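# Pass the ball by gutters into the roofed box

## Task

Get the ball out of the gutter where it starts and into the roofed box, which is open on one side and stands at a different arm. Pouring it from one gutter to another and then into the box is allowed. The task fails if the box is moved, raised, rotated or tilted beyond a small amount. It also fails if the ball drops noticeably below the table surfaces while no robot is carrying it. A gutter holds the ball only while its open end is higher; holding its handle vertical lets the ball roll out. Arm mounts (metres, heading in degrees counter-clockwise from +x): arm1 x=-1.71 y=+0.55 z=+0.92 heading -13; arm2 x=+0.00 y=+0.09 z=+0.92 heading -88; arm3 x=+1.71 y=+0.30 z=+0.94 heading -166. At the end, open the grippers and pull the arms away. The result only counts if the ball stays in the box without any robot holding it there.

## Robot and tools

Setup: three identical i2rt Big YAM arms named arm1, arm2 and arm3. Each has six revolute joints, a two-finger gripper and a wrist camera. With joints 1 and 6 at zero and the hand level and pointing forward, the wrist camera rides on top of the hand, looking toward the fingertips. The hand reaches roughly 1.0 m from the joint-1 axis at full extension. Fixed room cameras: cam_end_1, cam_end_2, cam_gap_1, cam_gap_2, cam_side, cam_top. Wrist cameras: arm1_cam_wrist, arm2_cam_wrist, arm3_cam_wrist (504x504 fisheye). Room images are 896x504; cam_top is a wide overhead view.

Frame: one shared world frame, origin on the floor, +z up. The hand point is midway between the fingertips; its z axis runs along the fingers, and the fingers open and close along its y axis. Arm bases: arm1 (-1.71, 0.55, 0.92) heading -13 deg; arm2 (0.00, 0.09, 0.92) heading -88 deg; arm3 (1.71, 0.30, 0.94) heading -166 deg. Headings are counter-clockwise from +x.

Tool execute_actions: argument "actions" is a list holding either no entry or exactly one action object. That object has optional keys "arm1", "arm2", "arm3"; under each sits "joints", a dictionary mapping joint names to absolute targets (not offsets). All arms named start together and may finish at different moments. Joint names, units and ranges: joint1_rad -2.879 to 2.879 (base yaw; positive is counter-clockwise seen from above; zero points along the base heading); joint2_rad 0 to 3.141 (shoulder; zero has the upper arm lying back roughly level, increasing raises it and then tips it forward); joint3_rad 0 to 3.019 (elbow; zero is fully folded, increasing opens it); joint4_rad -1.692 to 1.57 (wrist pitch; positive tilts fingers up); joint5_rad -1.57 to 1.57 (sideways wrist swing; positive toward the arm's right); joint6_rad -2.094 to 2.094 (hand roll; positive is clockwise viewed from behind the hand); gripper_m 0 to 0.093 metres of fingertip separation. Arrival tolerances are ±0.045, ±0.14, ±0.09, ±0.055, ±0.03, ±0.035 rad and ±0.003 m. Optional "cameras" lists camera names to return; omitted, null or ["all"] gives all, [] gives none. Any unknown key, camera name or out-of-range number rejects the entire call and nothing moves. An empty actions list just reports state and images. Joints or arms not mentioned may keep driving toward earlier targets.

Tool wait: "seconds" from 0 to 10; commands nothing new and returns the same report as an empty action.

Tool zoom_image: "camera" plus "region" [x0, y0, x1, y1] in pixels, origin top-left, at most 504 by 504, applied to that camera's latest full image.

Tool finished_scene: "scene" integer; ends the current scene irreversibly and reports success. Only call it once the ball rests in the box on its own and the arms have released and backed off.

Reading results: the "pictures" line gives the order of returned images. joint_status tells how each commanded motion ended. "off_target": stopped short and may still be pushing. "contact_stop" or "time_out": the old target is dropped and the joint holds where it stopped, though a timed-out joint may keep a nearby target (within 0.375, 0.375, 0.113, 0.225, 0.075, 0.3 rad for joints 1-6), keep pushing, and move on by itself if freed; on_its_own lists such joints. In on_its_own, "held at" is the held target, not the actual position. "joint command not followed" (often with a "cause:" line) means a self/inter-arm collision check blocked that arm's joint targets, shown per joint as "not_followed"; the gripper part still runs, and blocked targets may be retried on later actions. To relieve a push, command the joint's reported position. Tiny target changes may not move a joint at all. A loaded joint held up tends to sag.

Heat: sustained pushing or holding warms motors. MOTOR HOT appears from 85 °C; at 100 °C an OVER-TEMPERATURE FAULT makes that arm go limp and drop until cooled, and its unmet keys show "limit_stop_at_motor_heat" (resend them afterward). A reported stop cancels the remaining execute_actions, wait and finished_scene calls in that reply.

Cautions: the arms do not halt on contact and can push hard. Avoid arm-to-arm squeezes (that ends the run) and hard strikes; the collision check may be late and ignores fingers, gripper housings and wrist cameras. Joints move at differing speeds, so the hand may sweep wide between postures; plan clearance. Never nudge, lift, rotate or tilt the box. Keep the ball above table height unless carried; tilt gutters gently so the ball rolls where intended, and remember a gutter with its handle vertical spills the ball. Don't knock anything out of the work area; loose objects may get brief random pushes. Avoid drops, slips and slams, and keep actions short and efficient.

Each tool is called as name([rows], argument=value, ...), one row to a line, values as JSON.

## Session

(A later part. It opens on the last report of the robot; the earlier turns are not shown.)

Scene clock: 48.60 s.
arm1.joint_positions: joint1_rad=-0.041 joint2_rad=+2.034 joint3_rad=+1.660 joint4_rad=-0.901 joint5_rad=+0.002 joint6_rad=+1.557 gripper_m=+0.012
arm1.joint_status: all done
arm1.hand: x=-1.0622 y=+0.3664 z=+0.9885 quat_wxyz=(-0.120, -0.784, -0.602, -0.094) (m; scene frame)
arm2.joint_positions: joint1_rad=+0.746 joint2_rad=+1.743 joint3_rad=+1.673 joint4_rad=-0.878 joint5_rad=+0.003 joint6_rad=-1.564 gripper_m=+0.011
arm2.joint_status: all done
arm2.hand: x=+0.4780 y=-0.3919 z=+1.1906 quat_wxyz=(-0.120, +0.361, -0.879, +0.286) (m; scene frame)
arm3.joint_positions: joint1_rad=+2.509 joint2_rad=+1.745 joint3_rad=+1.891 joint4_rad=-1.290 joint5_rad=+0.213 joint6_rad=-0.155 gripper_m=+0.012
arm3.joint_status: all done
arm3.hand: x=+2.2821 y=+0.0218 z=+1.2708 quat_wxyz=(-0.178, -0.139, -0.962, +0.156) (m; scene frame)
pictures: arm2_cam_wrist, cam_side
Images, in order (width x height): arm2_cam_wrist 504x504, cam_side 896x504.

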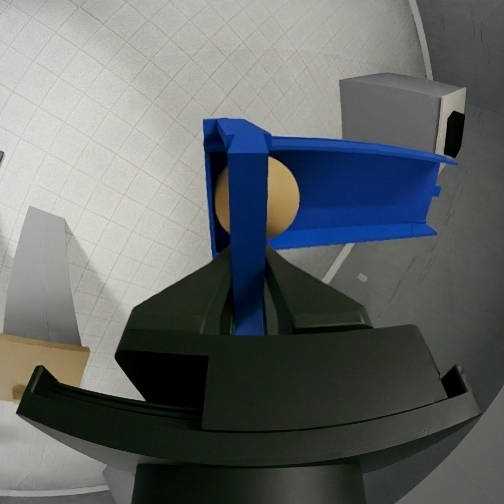

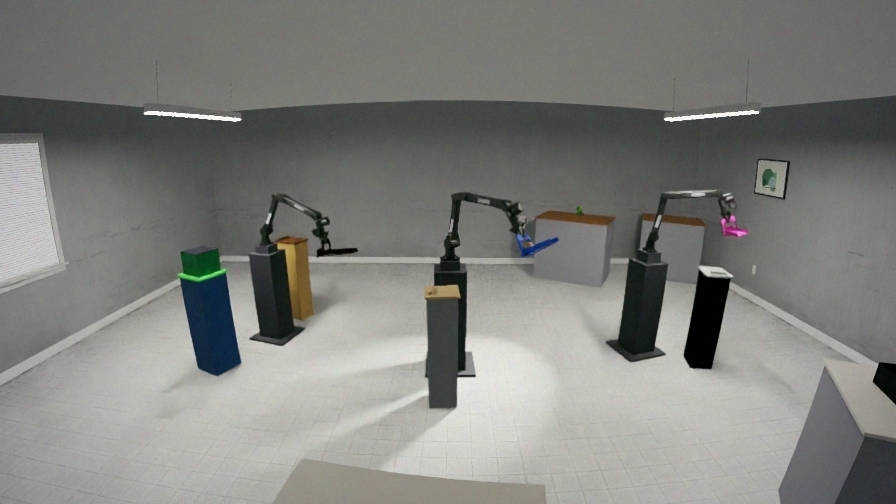

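execute_actions([
  {"arm1":{"joints":{"joint4_rad":-0.858}},"arm2":{"joints":{"joint1_rad":-1.86,"joint3_rad":1.885,"joint4_rad":-1.04}},"arm3":{"joints":{"joint2_rad":1.855,"joint3_rad":1.495,"joint4_rad":-1.15}}},
], cameras=["arm2_cam_wrist","arm3_cam_wrist","cam_side","cam_gap_1"])

Scene clock: 51.33 s.
arm1.joint_positions: joint1_rad=-0.041 joint2_rad=+2.034 joint3_rad=+1.660 joint4_rad=-0.880 joint5_rad=+0.002 joint6_rad=+1.557 gripper_m=+0.012
arm1.joint_status: all done
arm1.hand: x=-1.0577 y=+0.3651 z=+0.9901 quat_wxyz=(-0.128, -0.783, -0.601, -0.100) (m; scene frame)
arm2.joint_positions: joint1_rad=-1.869 joint2_rad=+1.757 joint3_rad=+1.833 joint4_rad=-1.040 joint5_rad=+0.003 joint6_rad=-1.565 gripper_m=+0.011
arm2.joint_status: all done
arm2.hand: x=-0.6594 y=+0.2609 z=+1.2323 quat_wxyz=(+0.234, -0.759, -0.581, +0.180) (m; scene frame)
arm3.joint_positions: joint1_rad=+2.509 joint2_rad=+1.872 joint3_rad=+1.470 joint4_rad=-1.155 joint5_rad=+0.215 joint6_rad=-0.154 gripper_m=+0.012
arm3.joint_status: all done
arm3.hand: x=+2.2115 y=+0.0523 z=+1.0242 quat_wxyz=(+0.018, -0.121, -0.987, +0.104) (m; scene frame)
pictures: arm2_cam_wrist, arm3_cam_wrist, cam_gap_1, cam_side
Images, in order (width x height): arm2_cam_wrist 504x504, arm3_cam_wrist 504x504, cam_gap_1 896x504, cam_side 896x504.

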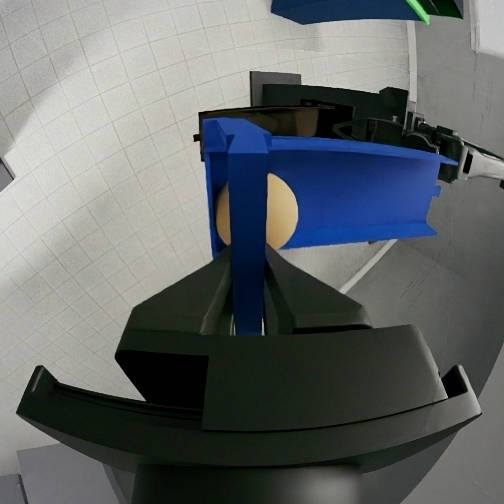

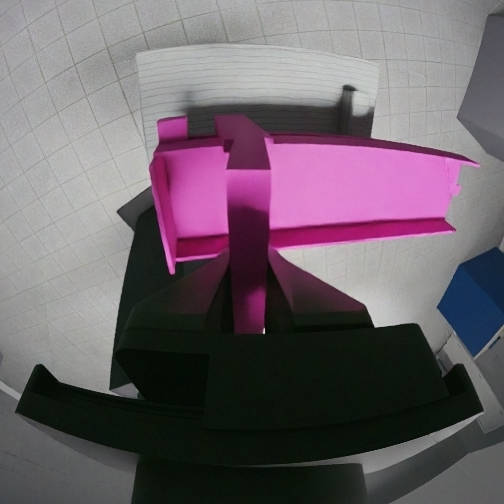

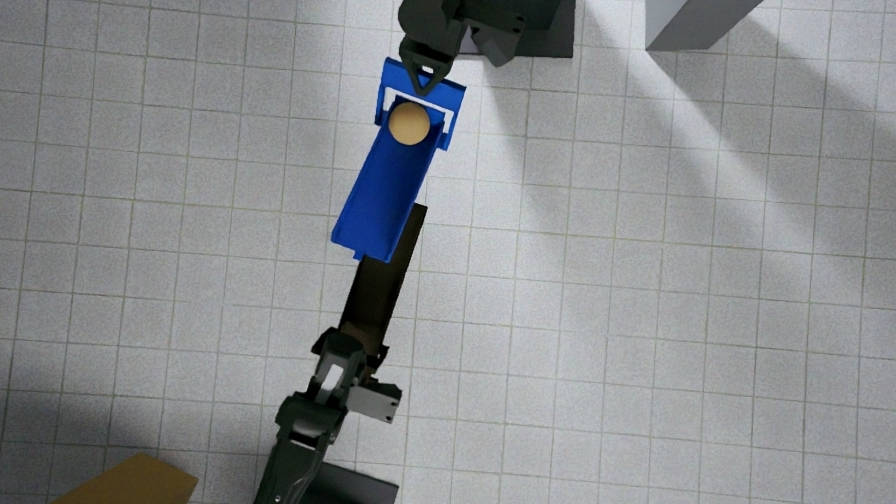

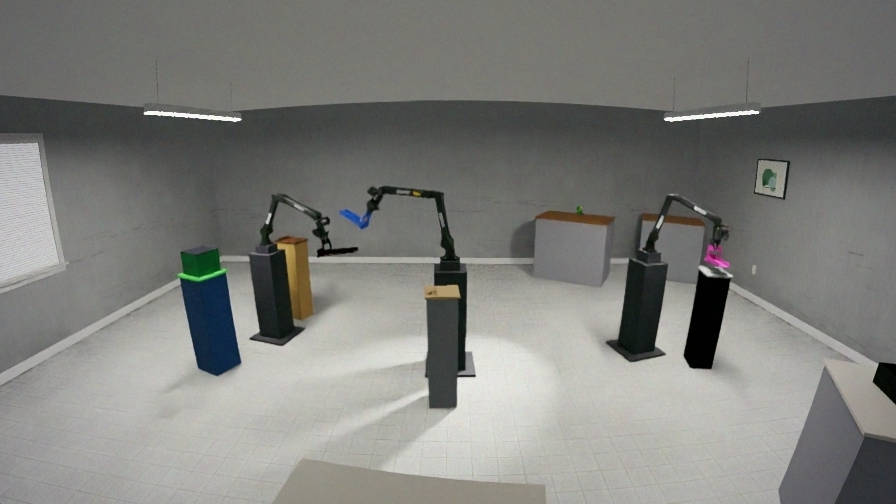

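execute_actions([
  {"arm2":{"joints":{"joint2_rad":1.912,"joint4_rad":-1.165}},"arm3":{"joints":{"joint2_rad":1.925,"joint3_rad":1.435,"joint4_rad":-1.025}}},
], cameras=["arm1_cam_wrist","arm2_cam_wrist","arm3_cam_wrist","cam_side","cam_gap_1","cam_end_2"])

Scene clock: 52.77 s.
arm1.joint_positions: joint1_rad=-0.041 joint2_rad=+2.034 joint3_rad=+1.660 joint4_rad=-0.880 joint5_rad=+0.002 joint6_rad=+1.557 gripper_m=+0.012
arm1.joint_status: not commanded
arm1.hand: x=-1.0577 y=+0.3651 z=+0.9901 quat_wxyz=(-0.128, -0.783, -0.601, -0.100) (m; scene frame)
arm2.joint_positions: joint1_rad=-1.869 joint2_rad=+1.942 joint3_rad=+1.835 joint4_rad=-1.165 joint5_rad=+0.003 joint6_rad=-1.565 gripper_m=+0.011
arm2.joint_status: all done
arm2.hand: x=-0.6535 y=+0.2592 z=+1.0981 quat_wxyz=(+0.115, -0.785, -0.602, +0.088) (m; scene frame)
arm3.joint_positions: joint1_rad=+2.509 joint2_rad=+1.932 joint3_rad=+1.434 joint4_rad=-1.034 joint5_rad=+0.215 joint6_rad=-0.154 gripper_m=+0.012
arm3.joint_status: all done
arm3.hand: x=+2.2209 y=+0.0486 z=+0.9800 quat_wxyz=(+0.007, -0.122, -0.987, +0.107) (m; scene frame)
pictures: arm1_cam_wrist, arm2_cam_wrist, arm3_cam_wrist, cam_end_2, cam_gap_1, cam_side
Images, in order (width x height): arm1_cam_wrist 504x504, arm2_cam_wrist 504x504, arm3_cam_wrist 504x504, cam_end_2 896x504, cam_gap_1 896x504, cam_side 896x504.

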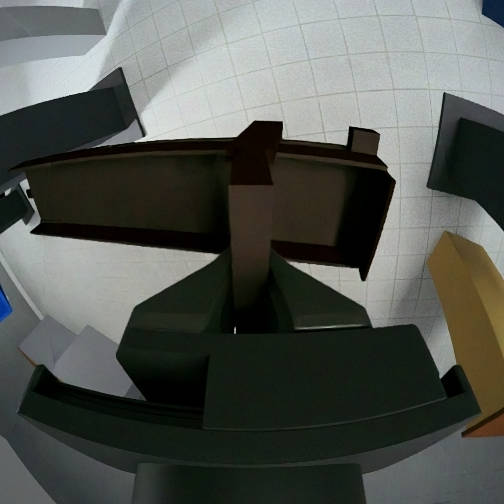

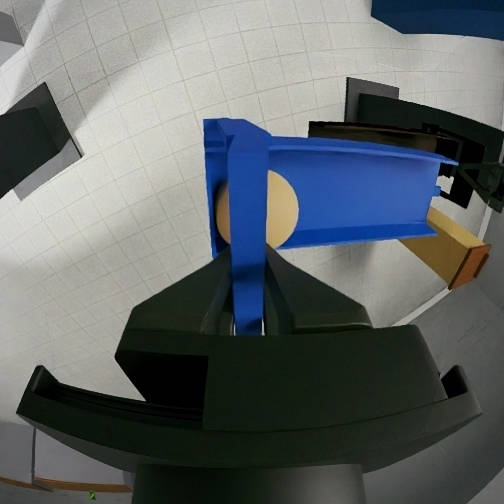

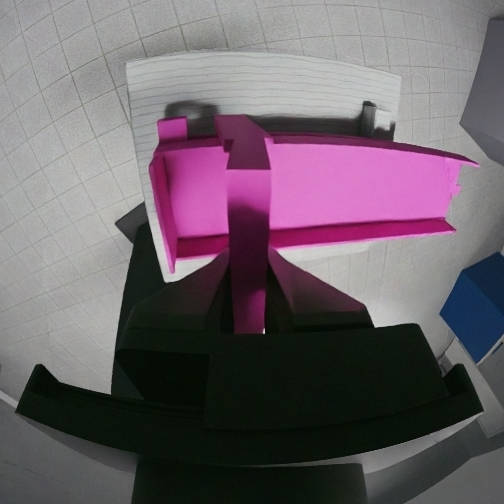

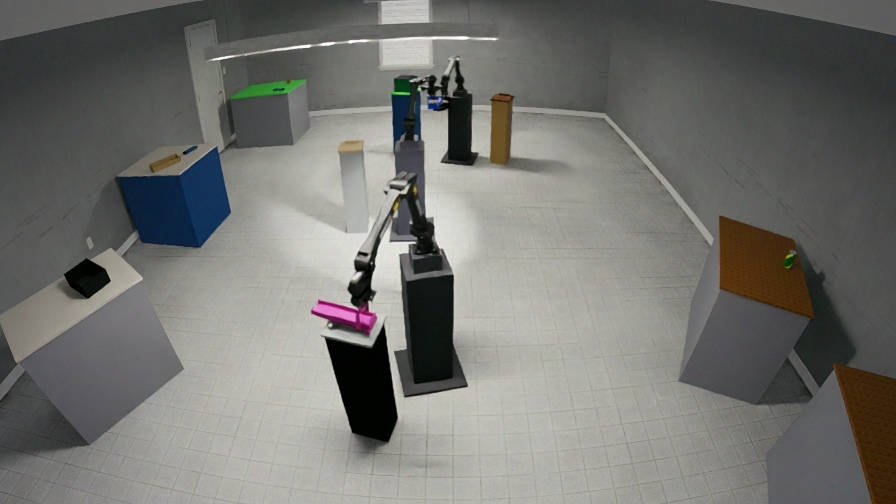

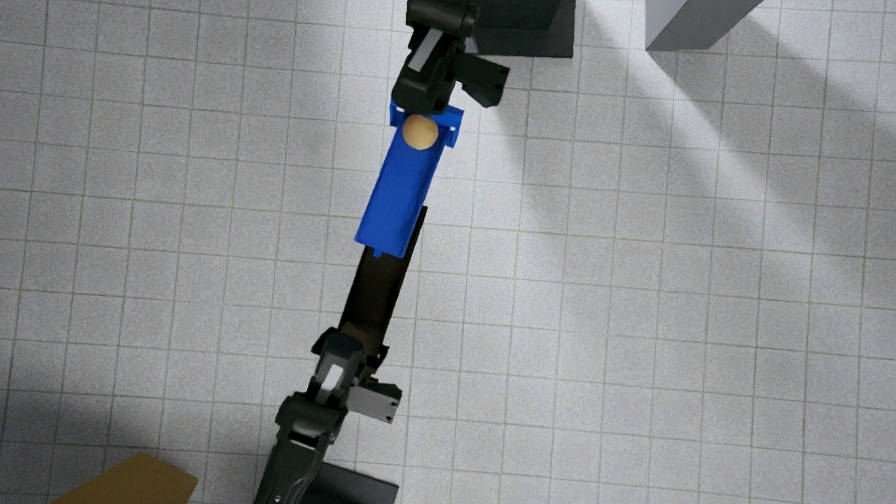

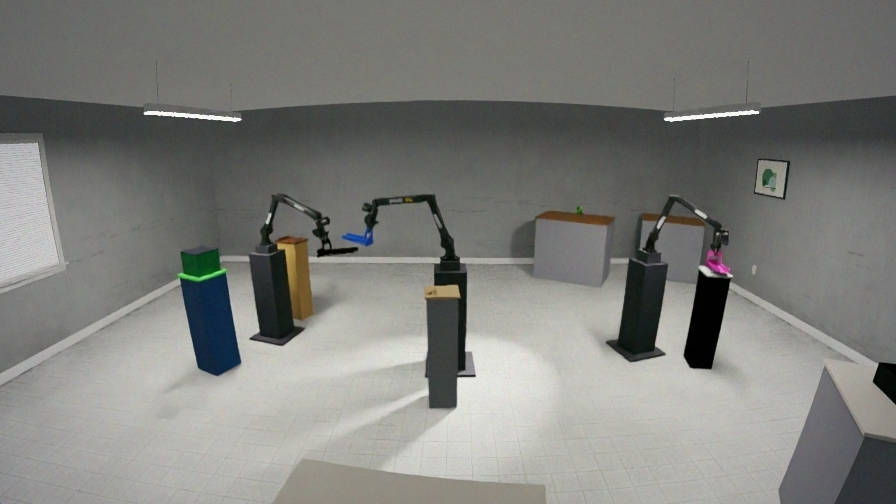

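zoom_image(camera="cam_side", region=[305, 205, 390, 270])

zoom_image(camera="cam_gap_1", region=[300, 90, 500, 370])

Region (305, 205, 390, 270) of cam_side's 896x504 image, scaled by 5.929, with more detail than that image has; it fills the top 385 rows of this view, and the rest is white.

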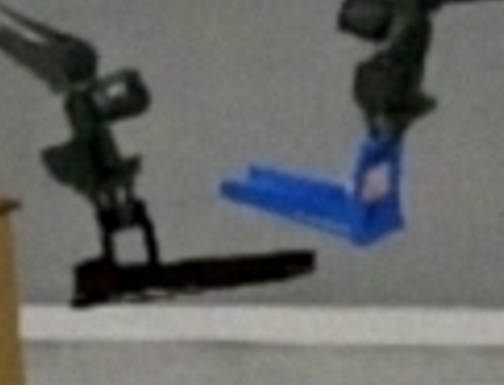

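Region (300, 90, 500, 370) of cam_gap_1's 896x504 image, scaled by 1.800, with more detail than that image has; it fills the left 360 columns of this view, and the rest is white.

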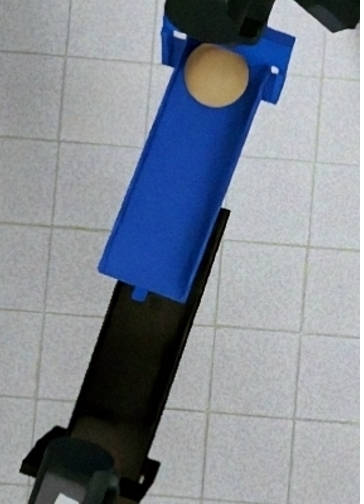

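execute_actions([
  {"arm2":{"joints":{"joint4_rad":-1.31}},"arm3":{"joints":{"joint2_rad":1.96}}},
], cameras=["arm1_cam_wrist","arm2_cam_wrist","cam_side","cam_gap_1"])

Scene clock: 54.03 s.
arm1.joint_positions: joint1_rad=-0.041 joint2_rad=+2.034 joint3_rad=+1.660 joint4_rad=-0.880 joint5_rad=+0.002 joint6_rad=+1.557 gripper_m=+0.012
arm1.joint_status: not commanded
arm1.hand: x=-1.0577 y=+0.3651 z=+0.9901 quat_wxyz=(-0.128, -0.783, -0.601, -0.100) (m; scene frame)
arm2.joint_positions: joint1_rad=-1.869 joint2_rad=+1.942 joint3_rad=+1.835 joint4_rad=-1.305 joint5_rad=+0.003 joint6_rad=-1.565 gripper_m=+0.011
arm2.joint_status: all done
arm2.hand: x=-0.6211 y=+0.2507 z=+1.0906 quat_wxyz=(+0.060, -0.791, -0.607, +0.046) (m; scene frame)
arm3.joint_positions: joint1_rad=+2.509 joint2_rad=+1.950 joint3_rad=+1.434 joint4_rad=-1.032 joint5_rad=+0.216 joint6_rad=-0.154 gripper_m=+0.012
arm3.joint_status: all done
arm3.hand: x=+2.2198 y=+0.0489 z=+0.9704 quat_wxyz=(+0.015, -0.121, -0.987, +0.105) (m; scene frame)
pictures: arm1_cam_wrist, arm2_cam_wrist, cam_gap_1, cam_side
Images, in order (width x height): arm1_cam_wrist 504x504, arm2_cam_wrist 504x504, cam_gap_1 896x504, cam_side 896x504.

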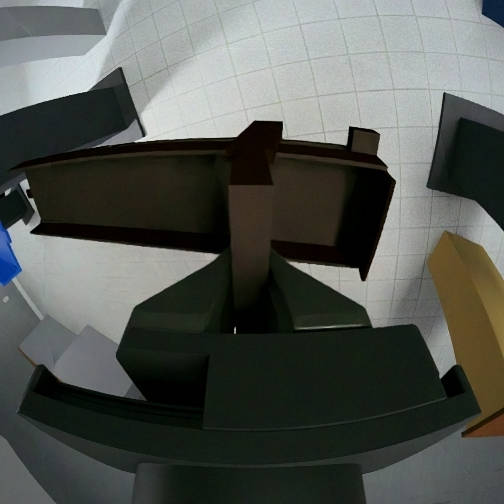

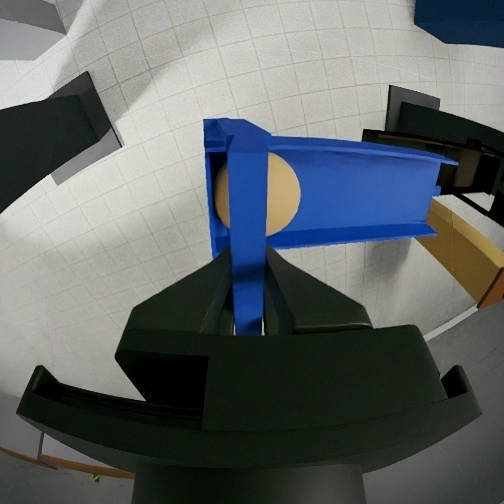

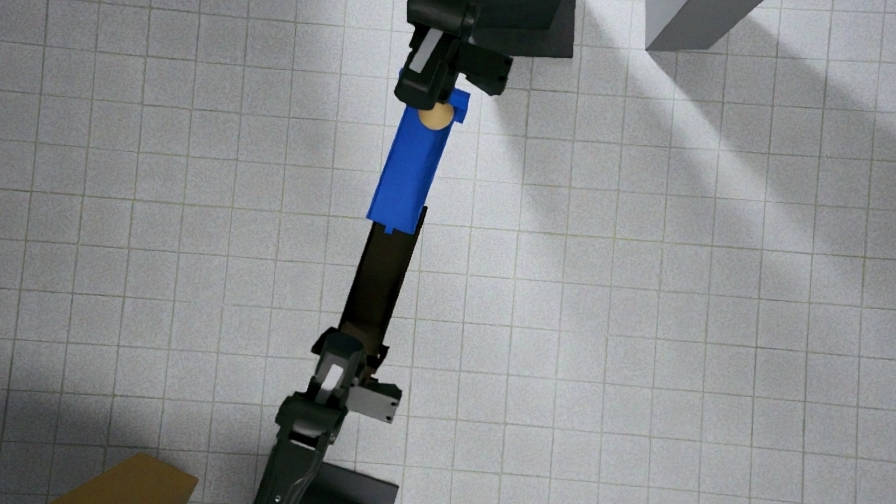

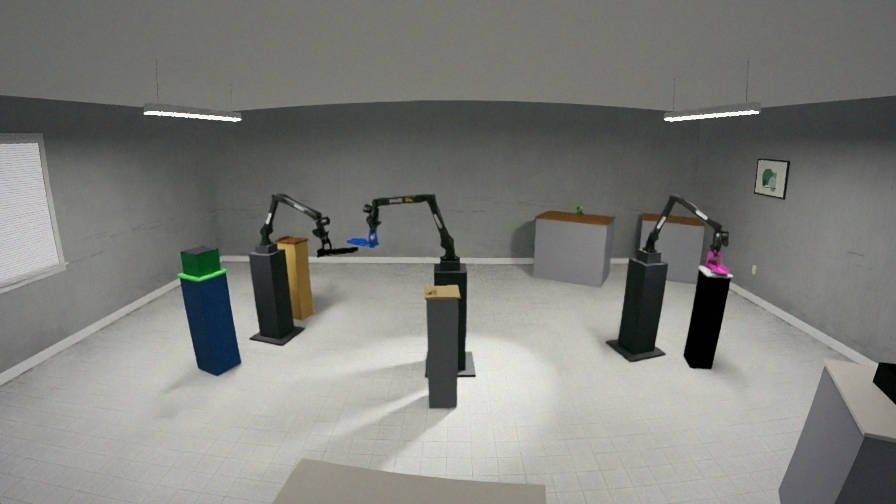

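execute_actions(actions=[])

Scene clock: 54.43 s.
arm1.joint_positions: joint1_rad=-0.041 joint2_rad=+2.034 joint3_rad=+1.660 joint4_rad=-0.880 joint5_rad=+0.002 joint6_rad=+1.557 gripper_m=+0.012
arm1.joint_status: not commanded
arm1.hand: x=-1.0577 y=+0.3651 z=+0.9901 quat_wxyz=(-0.128, -0.783, -0.601, -0.100) (m; scene frame)
arm2.joint_positions: joint1_rad=-1.869 joint2_rad=+1.942 joint3_rad=+1.835 joint4_rad=-1.305 joint5_rad=+0.003 joint6_rad=-1.565 gripper_m=+0.011
arm2.joint_status: all done
arm2.hand: x=-0.6211 y=+0.2507 z=+1.0906 quat_wxyz=(+0.060, -0.791, -0.607, +0.046) (m; scene frame)
arm3.joint_positions: joint1_rad=+2.509 joint2_rad=+1.950 joint3_rad=+1.434 joint4_rad=-1.032 joint5_rad=+0.216 joint6_rad=-0.154 gripper_m=+0.012
arm3.joint_status: all done
arm3.hand: x=+2.2198 y=+0.0489 z=+0.9704 quat_wxyz=(+0.015, -0.121, -0.987, +0.105) (m; scene frame)
pictures: arm1_cam_wrist, arm2_cam_wrist, arm3_cam_wrist, cam_end_1, cam_end_2, cam_gap_1, cam_gap_2, cam_side, cam_top
Images, in order (width x height): arm1_cam_wrist 504x504, arm2_cam_wrist 504x504, arm3_cam_wrist 504x504, cam_end_1 896x504, cam_end_2 896x504, cam_gap_1 896x504, cam_gap_2 896x504, cam_side 896x504, cam_top 896x504.

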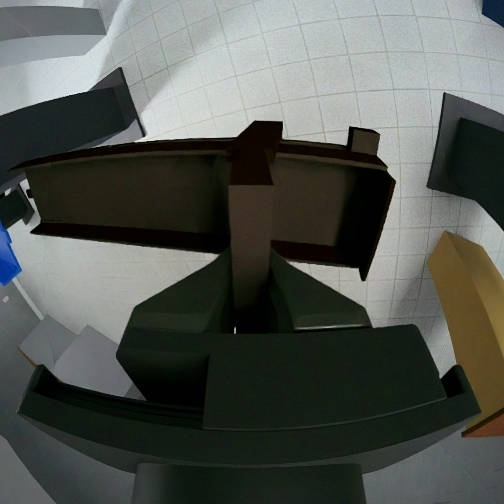

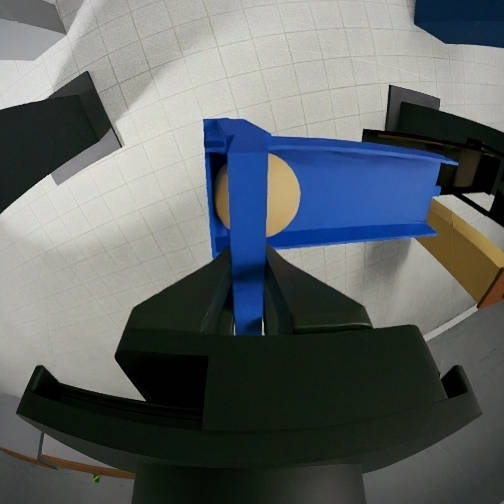

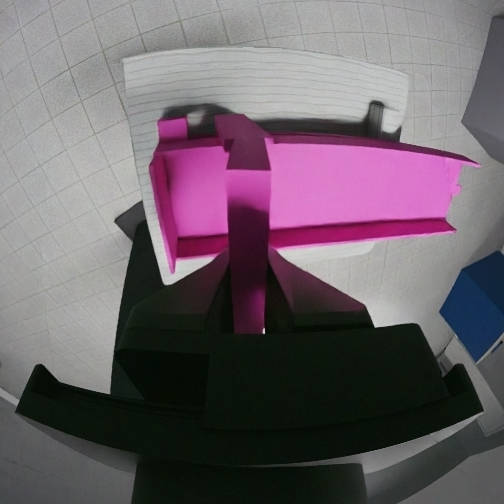

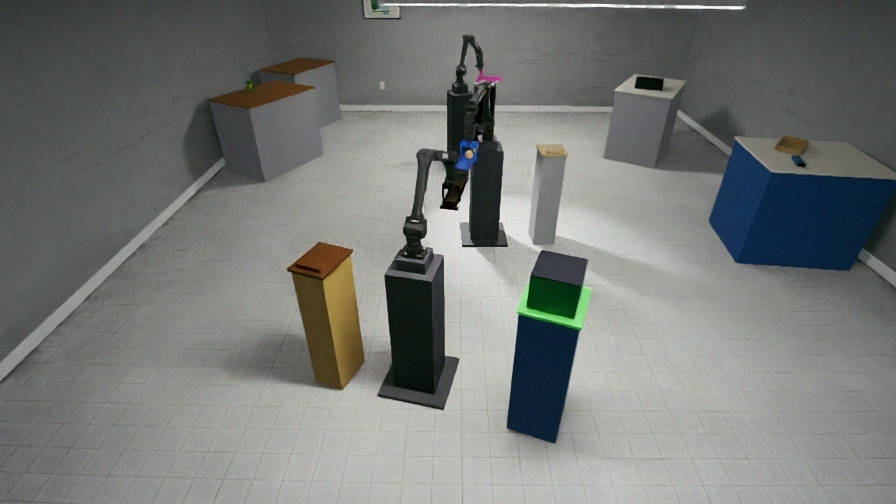

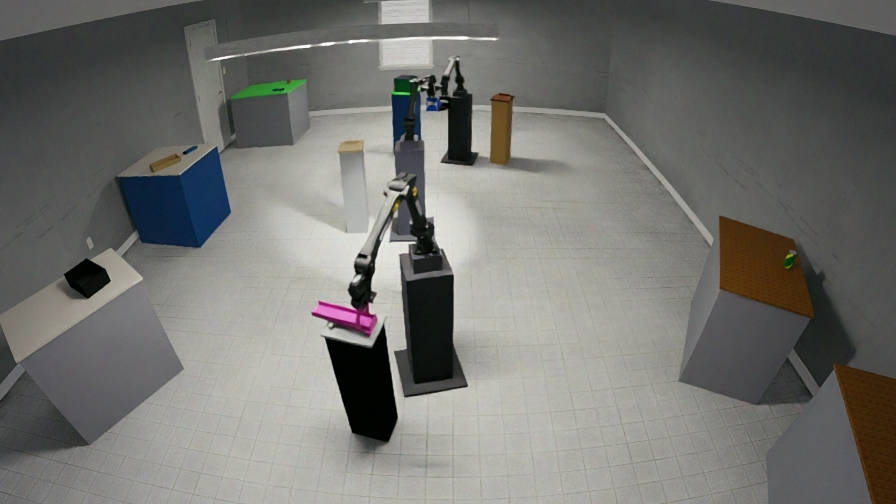

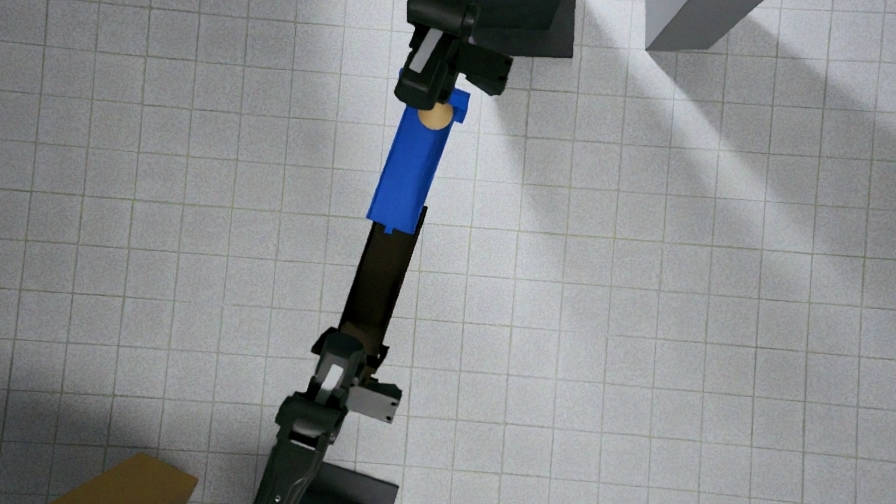

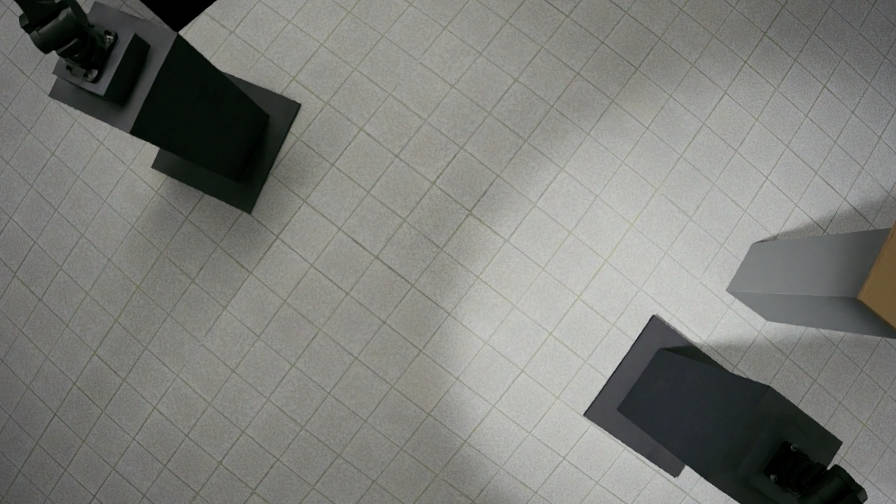

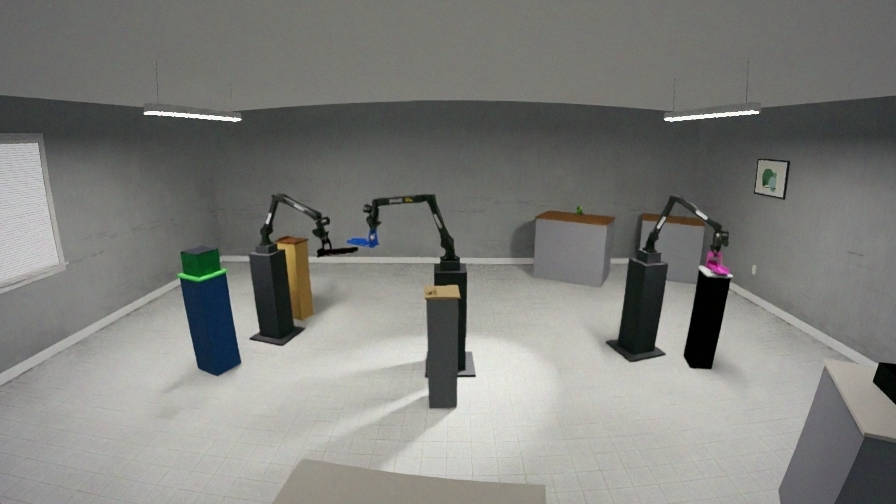

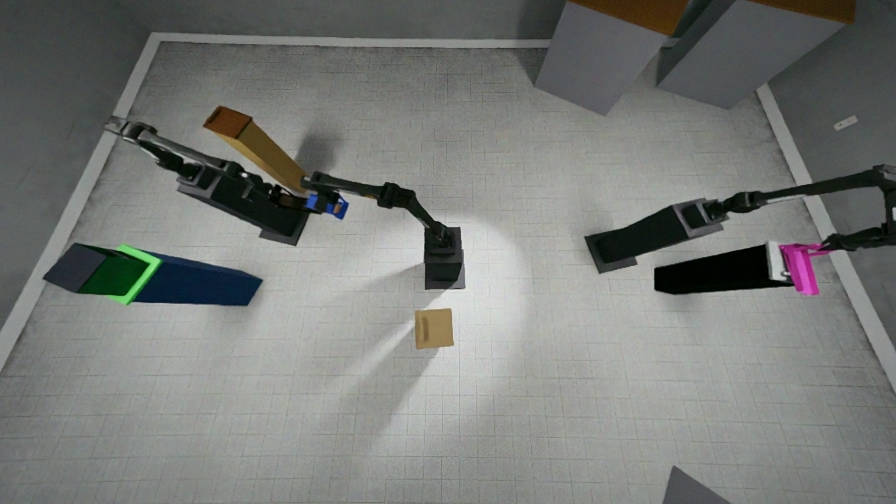

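zoom_image(camera="cam_side", region=[305, 205, 390, 270])

zoom_image(camera="cam_gap_1", region=[300, 60, 520, 360])

Region (305, 205, 390, 270) of cam_side's 896x504 image, scaled by 5.929, with more detail than that image has; it fills the top 385 rows of this view, and the rest is white.

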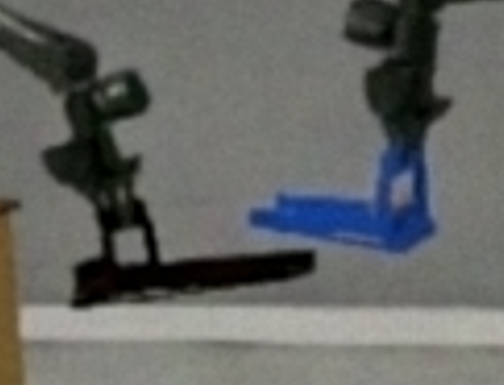

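Region (300, 60, 520, 360) of cam_gap_1's 896x504 image, scaled by 1.680, with more detail than that image has; it fills the left 370 columns of this view, and the rest is white.

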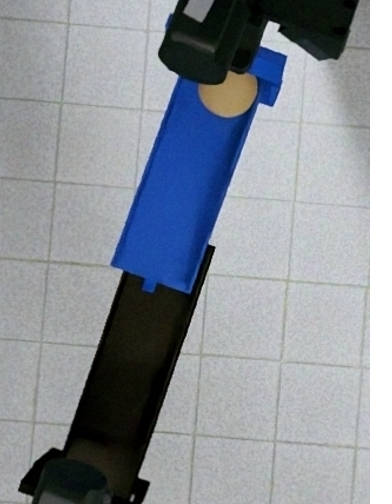

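execute_actions([
  {"arm1":{"joints":{"joint2_rad":2.06,"joint4_rad":-0.835}},"arm2":{"joints":{"joint4_rad":-1.375}},"arm3":{"joints":{"gripper_m":0.093}}},
], cameras=["cam_gap_1","cam_side","arm2_cam_wrist","arm3_cam_wrist"])

Scene clock: 56.03 s.
arm1.joint_positions: joint1_rad=-0.041 joint2_rad=+2.054 joint3_rad=+1.660 joint4_rad=-0.858 joint5_rad=+0.002 joint6_rad=+1.557 gripper_m=+0.012
arm1.joint_status: all done
arm1.hand: x=-1.0537 y=+0.3641 z=+0.9790 quat_wxyz=(-0.130, -0.783, -0.600, -0.101) (m; scene frame)
arm2.joint_positions: joint1_rad=-1.869 joint2_rad=+1.942 joint3_rad=+1.835 joint4_rad=-1.369 joint5_rad=+0.003 joint6_rad=-1.565 gripper_m=+0.011
arm2.joint_status: all done
arm2.hand: x=-0.6060 y=+0.2467 z=+1.0888 quat_wxyz=(+0.035, -0.793, -0.608, +0.026) (m; scene frame)
arm3.joint_positions: joint1_rad=+2.509 joint2_rad=+1.950 joint3_rad=+1.434 joint4_rad=-1.032 joint5_rad=+0.216 joint6_rad=-0.154 gripper_m=+0.093
arm3.joint_status: all done
arm3.hand: x=+2.2198 y=+0.0489 z=+0.9704 quat_wxyz=(+0.015, -0.121, -0.987, +0.105) (m; scene frame)
pictures: arm2_cam_wrist, arm3_cam_wrist, cam_gap_1, cam_side
Images, in order (width x height): arm2_cam_wrist 504x504, arm3_cam_wrist 504x504, cam_gap_1 896x504, cam_side 896x504.

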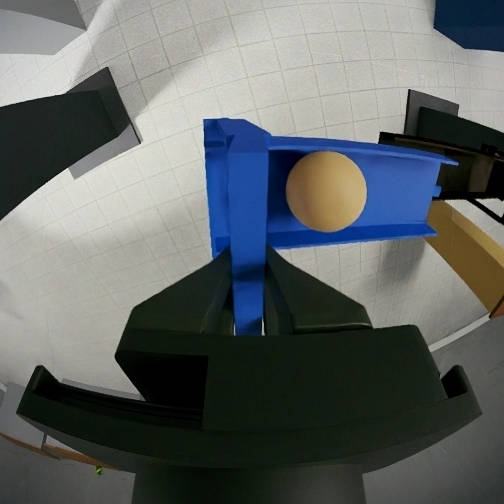

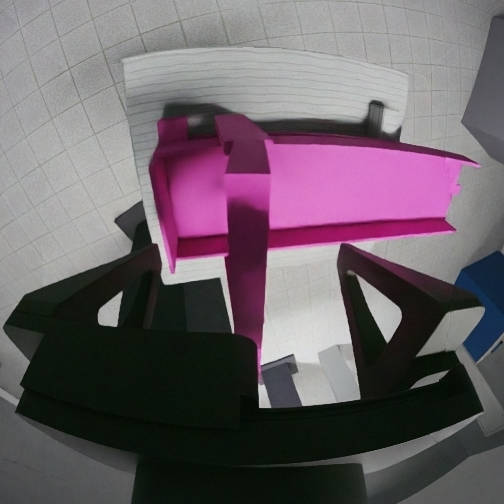

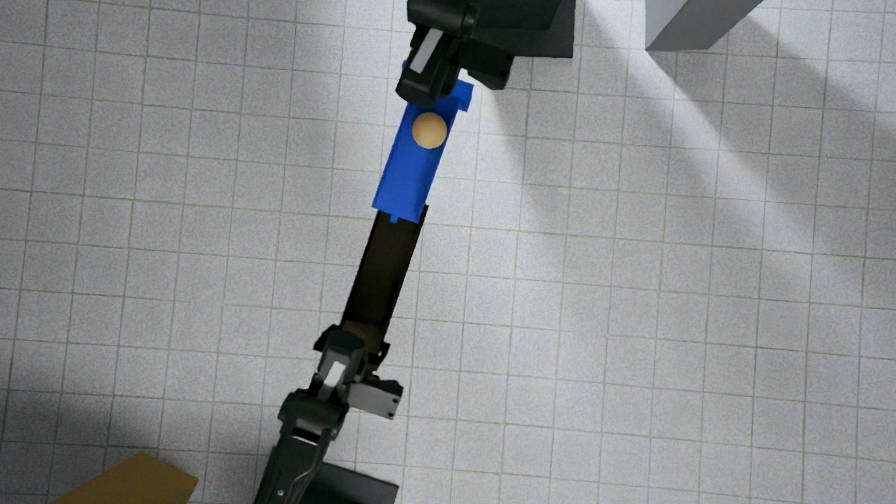

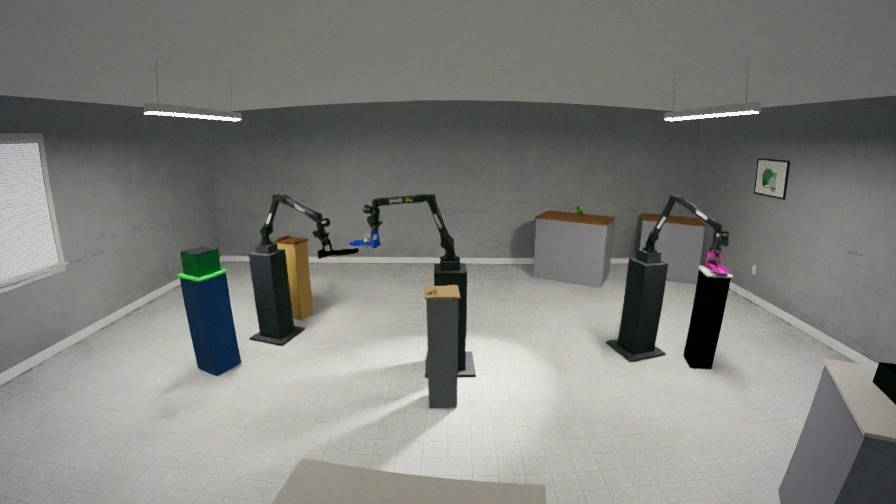

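Ball is rolling. I'll let it finish before moving anything near it.

wait(seconds=2)

Scene clock: 58.07 s.
arm1.joint_positions: joint1_rad=-0.040 joint2_rad=+2.055 joint3_rad=+1.660 joint4_rad=-0.856 joint5_rad=+0.001 joint6_rad=+1.559 gripper_m=+0.012
arm1.joint_status: all done
arm1.hand: x=-1.0533 y=+0.3648 z=+0.9783 quat_wxyz=(-0.129, -0.783, -0.600, -0.102) (m; scene frame)
arm2.joint_positions: joint1_rad=-1.869 joint2_rad=+1.942 joint3_rad=+1.835 joint4_rad=-1.370 joint5_rad=+0.003 joint6_rad=-1.565 gripper_m=+0.011
arm2.joint_status: all done
arm2.hand: x=-0.6059 y=+0.2467 z=+1.0887 quat_wxyz=(+0.035, -0.793, -0.608, +0.026) (m; scene frame)
arm3.joint_positions: joint1_rad=+2.509 joint2_rad=+1.950 joint3_rad=+1.434 joint4_rad=-1.032 joint5_rad=+0.216 joint6_rad=-0.154 gripper_m=+0.093
arm3.joint_status: all done
arm3.hand: x=+2.2198 y=+0.0489 z=+0.9704 quat_wxyz=(+0.015, -0.121, -0.987, +0.105) (m; scene frame)
wait: 2.00 s; at rest by 0.23 s
pictures: arm1_cam_wrist, arm2_cam_wrist, arm3_cam_wrist, cam_end_1, cam_end_2, cam_gap_1, cam_gap_2, cam_side, cam_top
Images, in order (width x height): arm1_cam_wrist 504x504, arm2_cam_wrist 504x504, arm3_cam_wrist 504x504, cam_end_1 896x504, cam_end_2 896x504, cam_gap_1 896x504, cam_gap_2 896x504, cam_side 896x504, cam_top 896x504.

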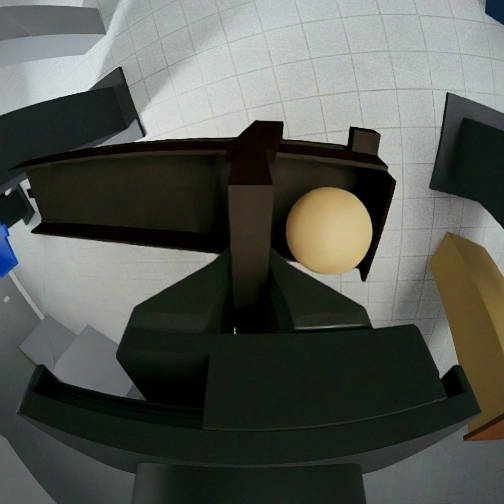

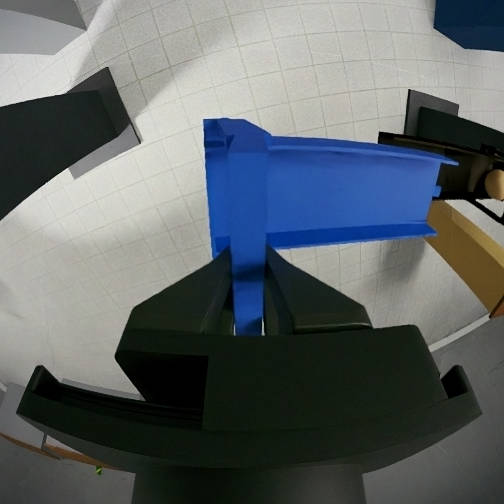

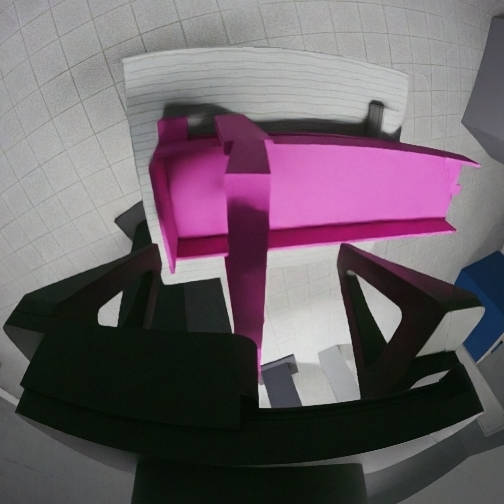

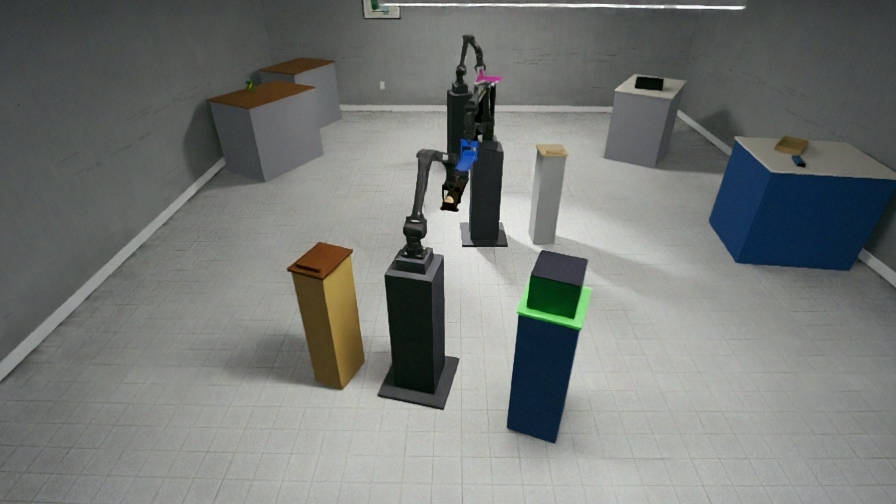

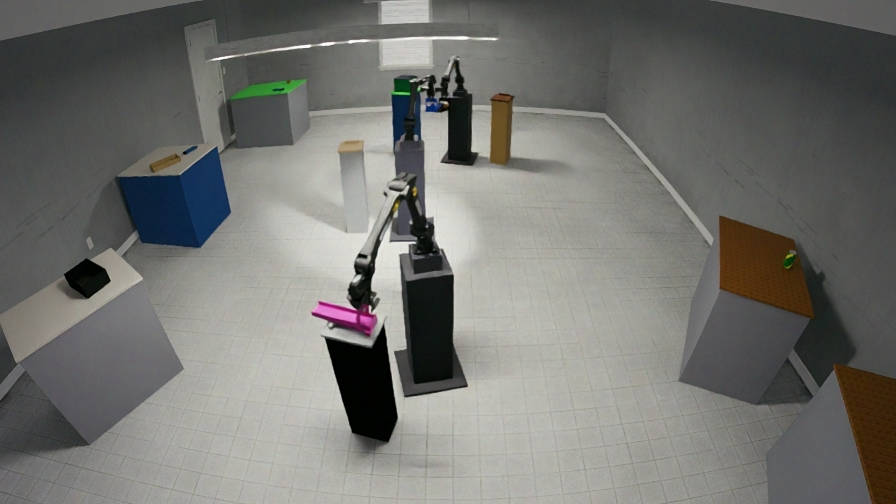

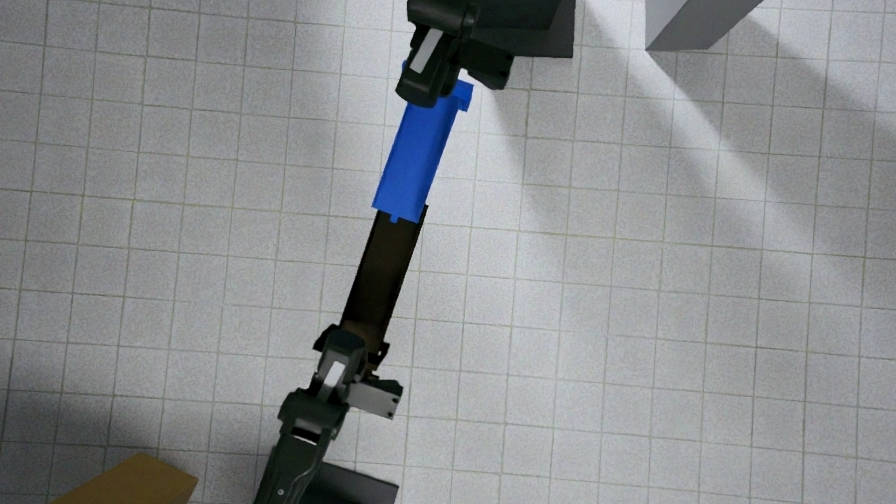

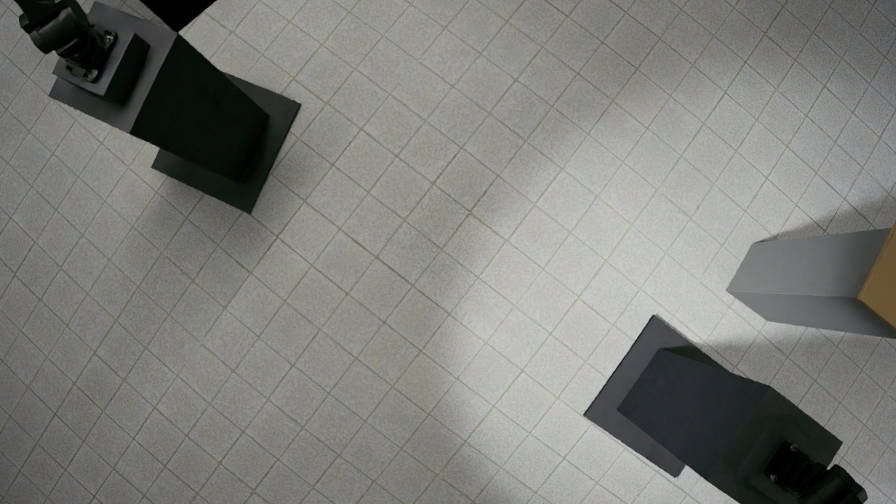

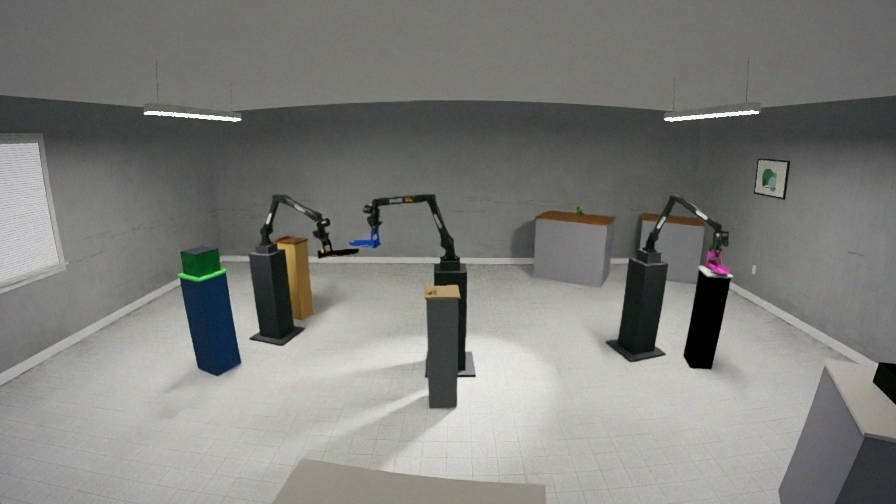

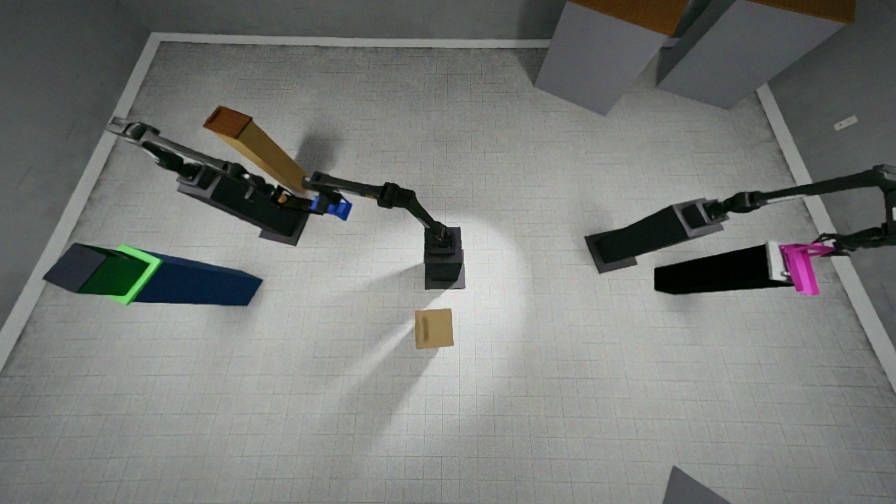

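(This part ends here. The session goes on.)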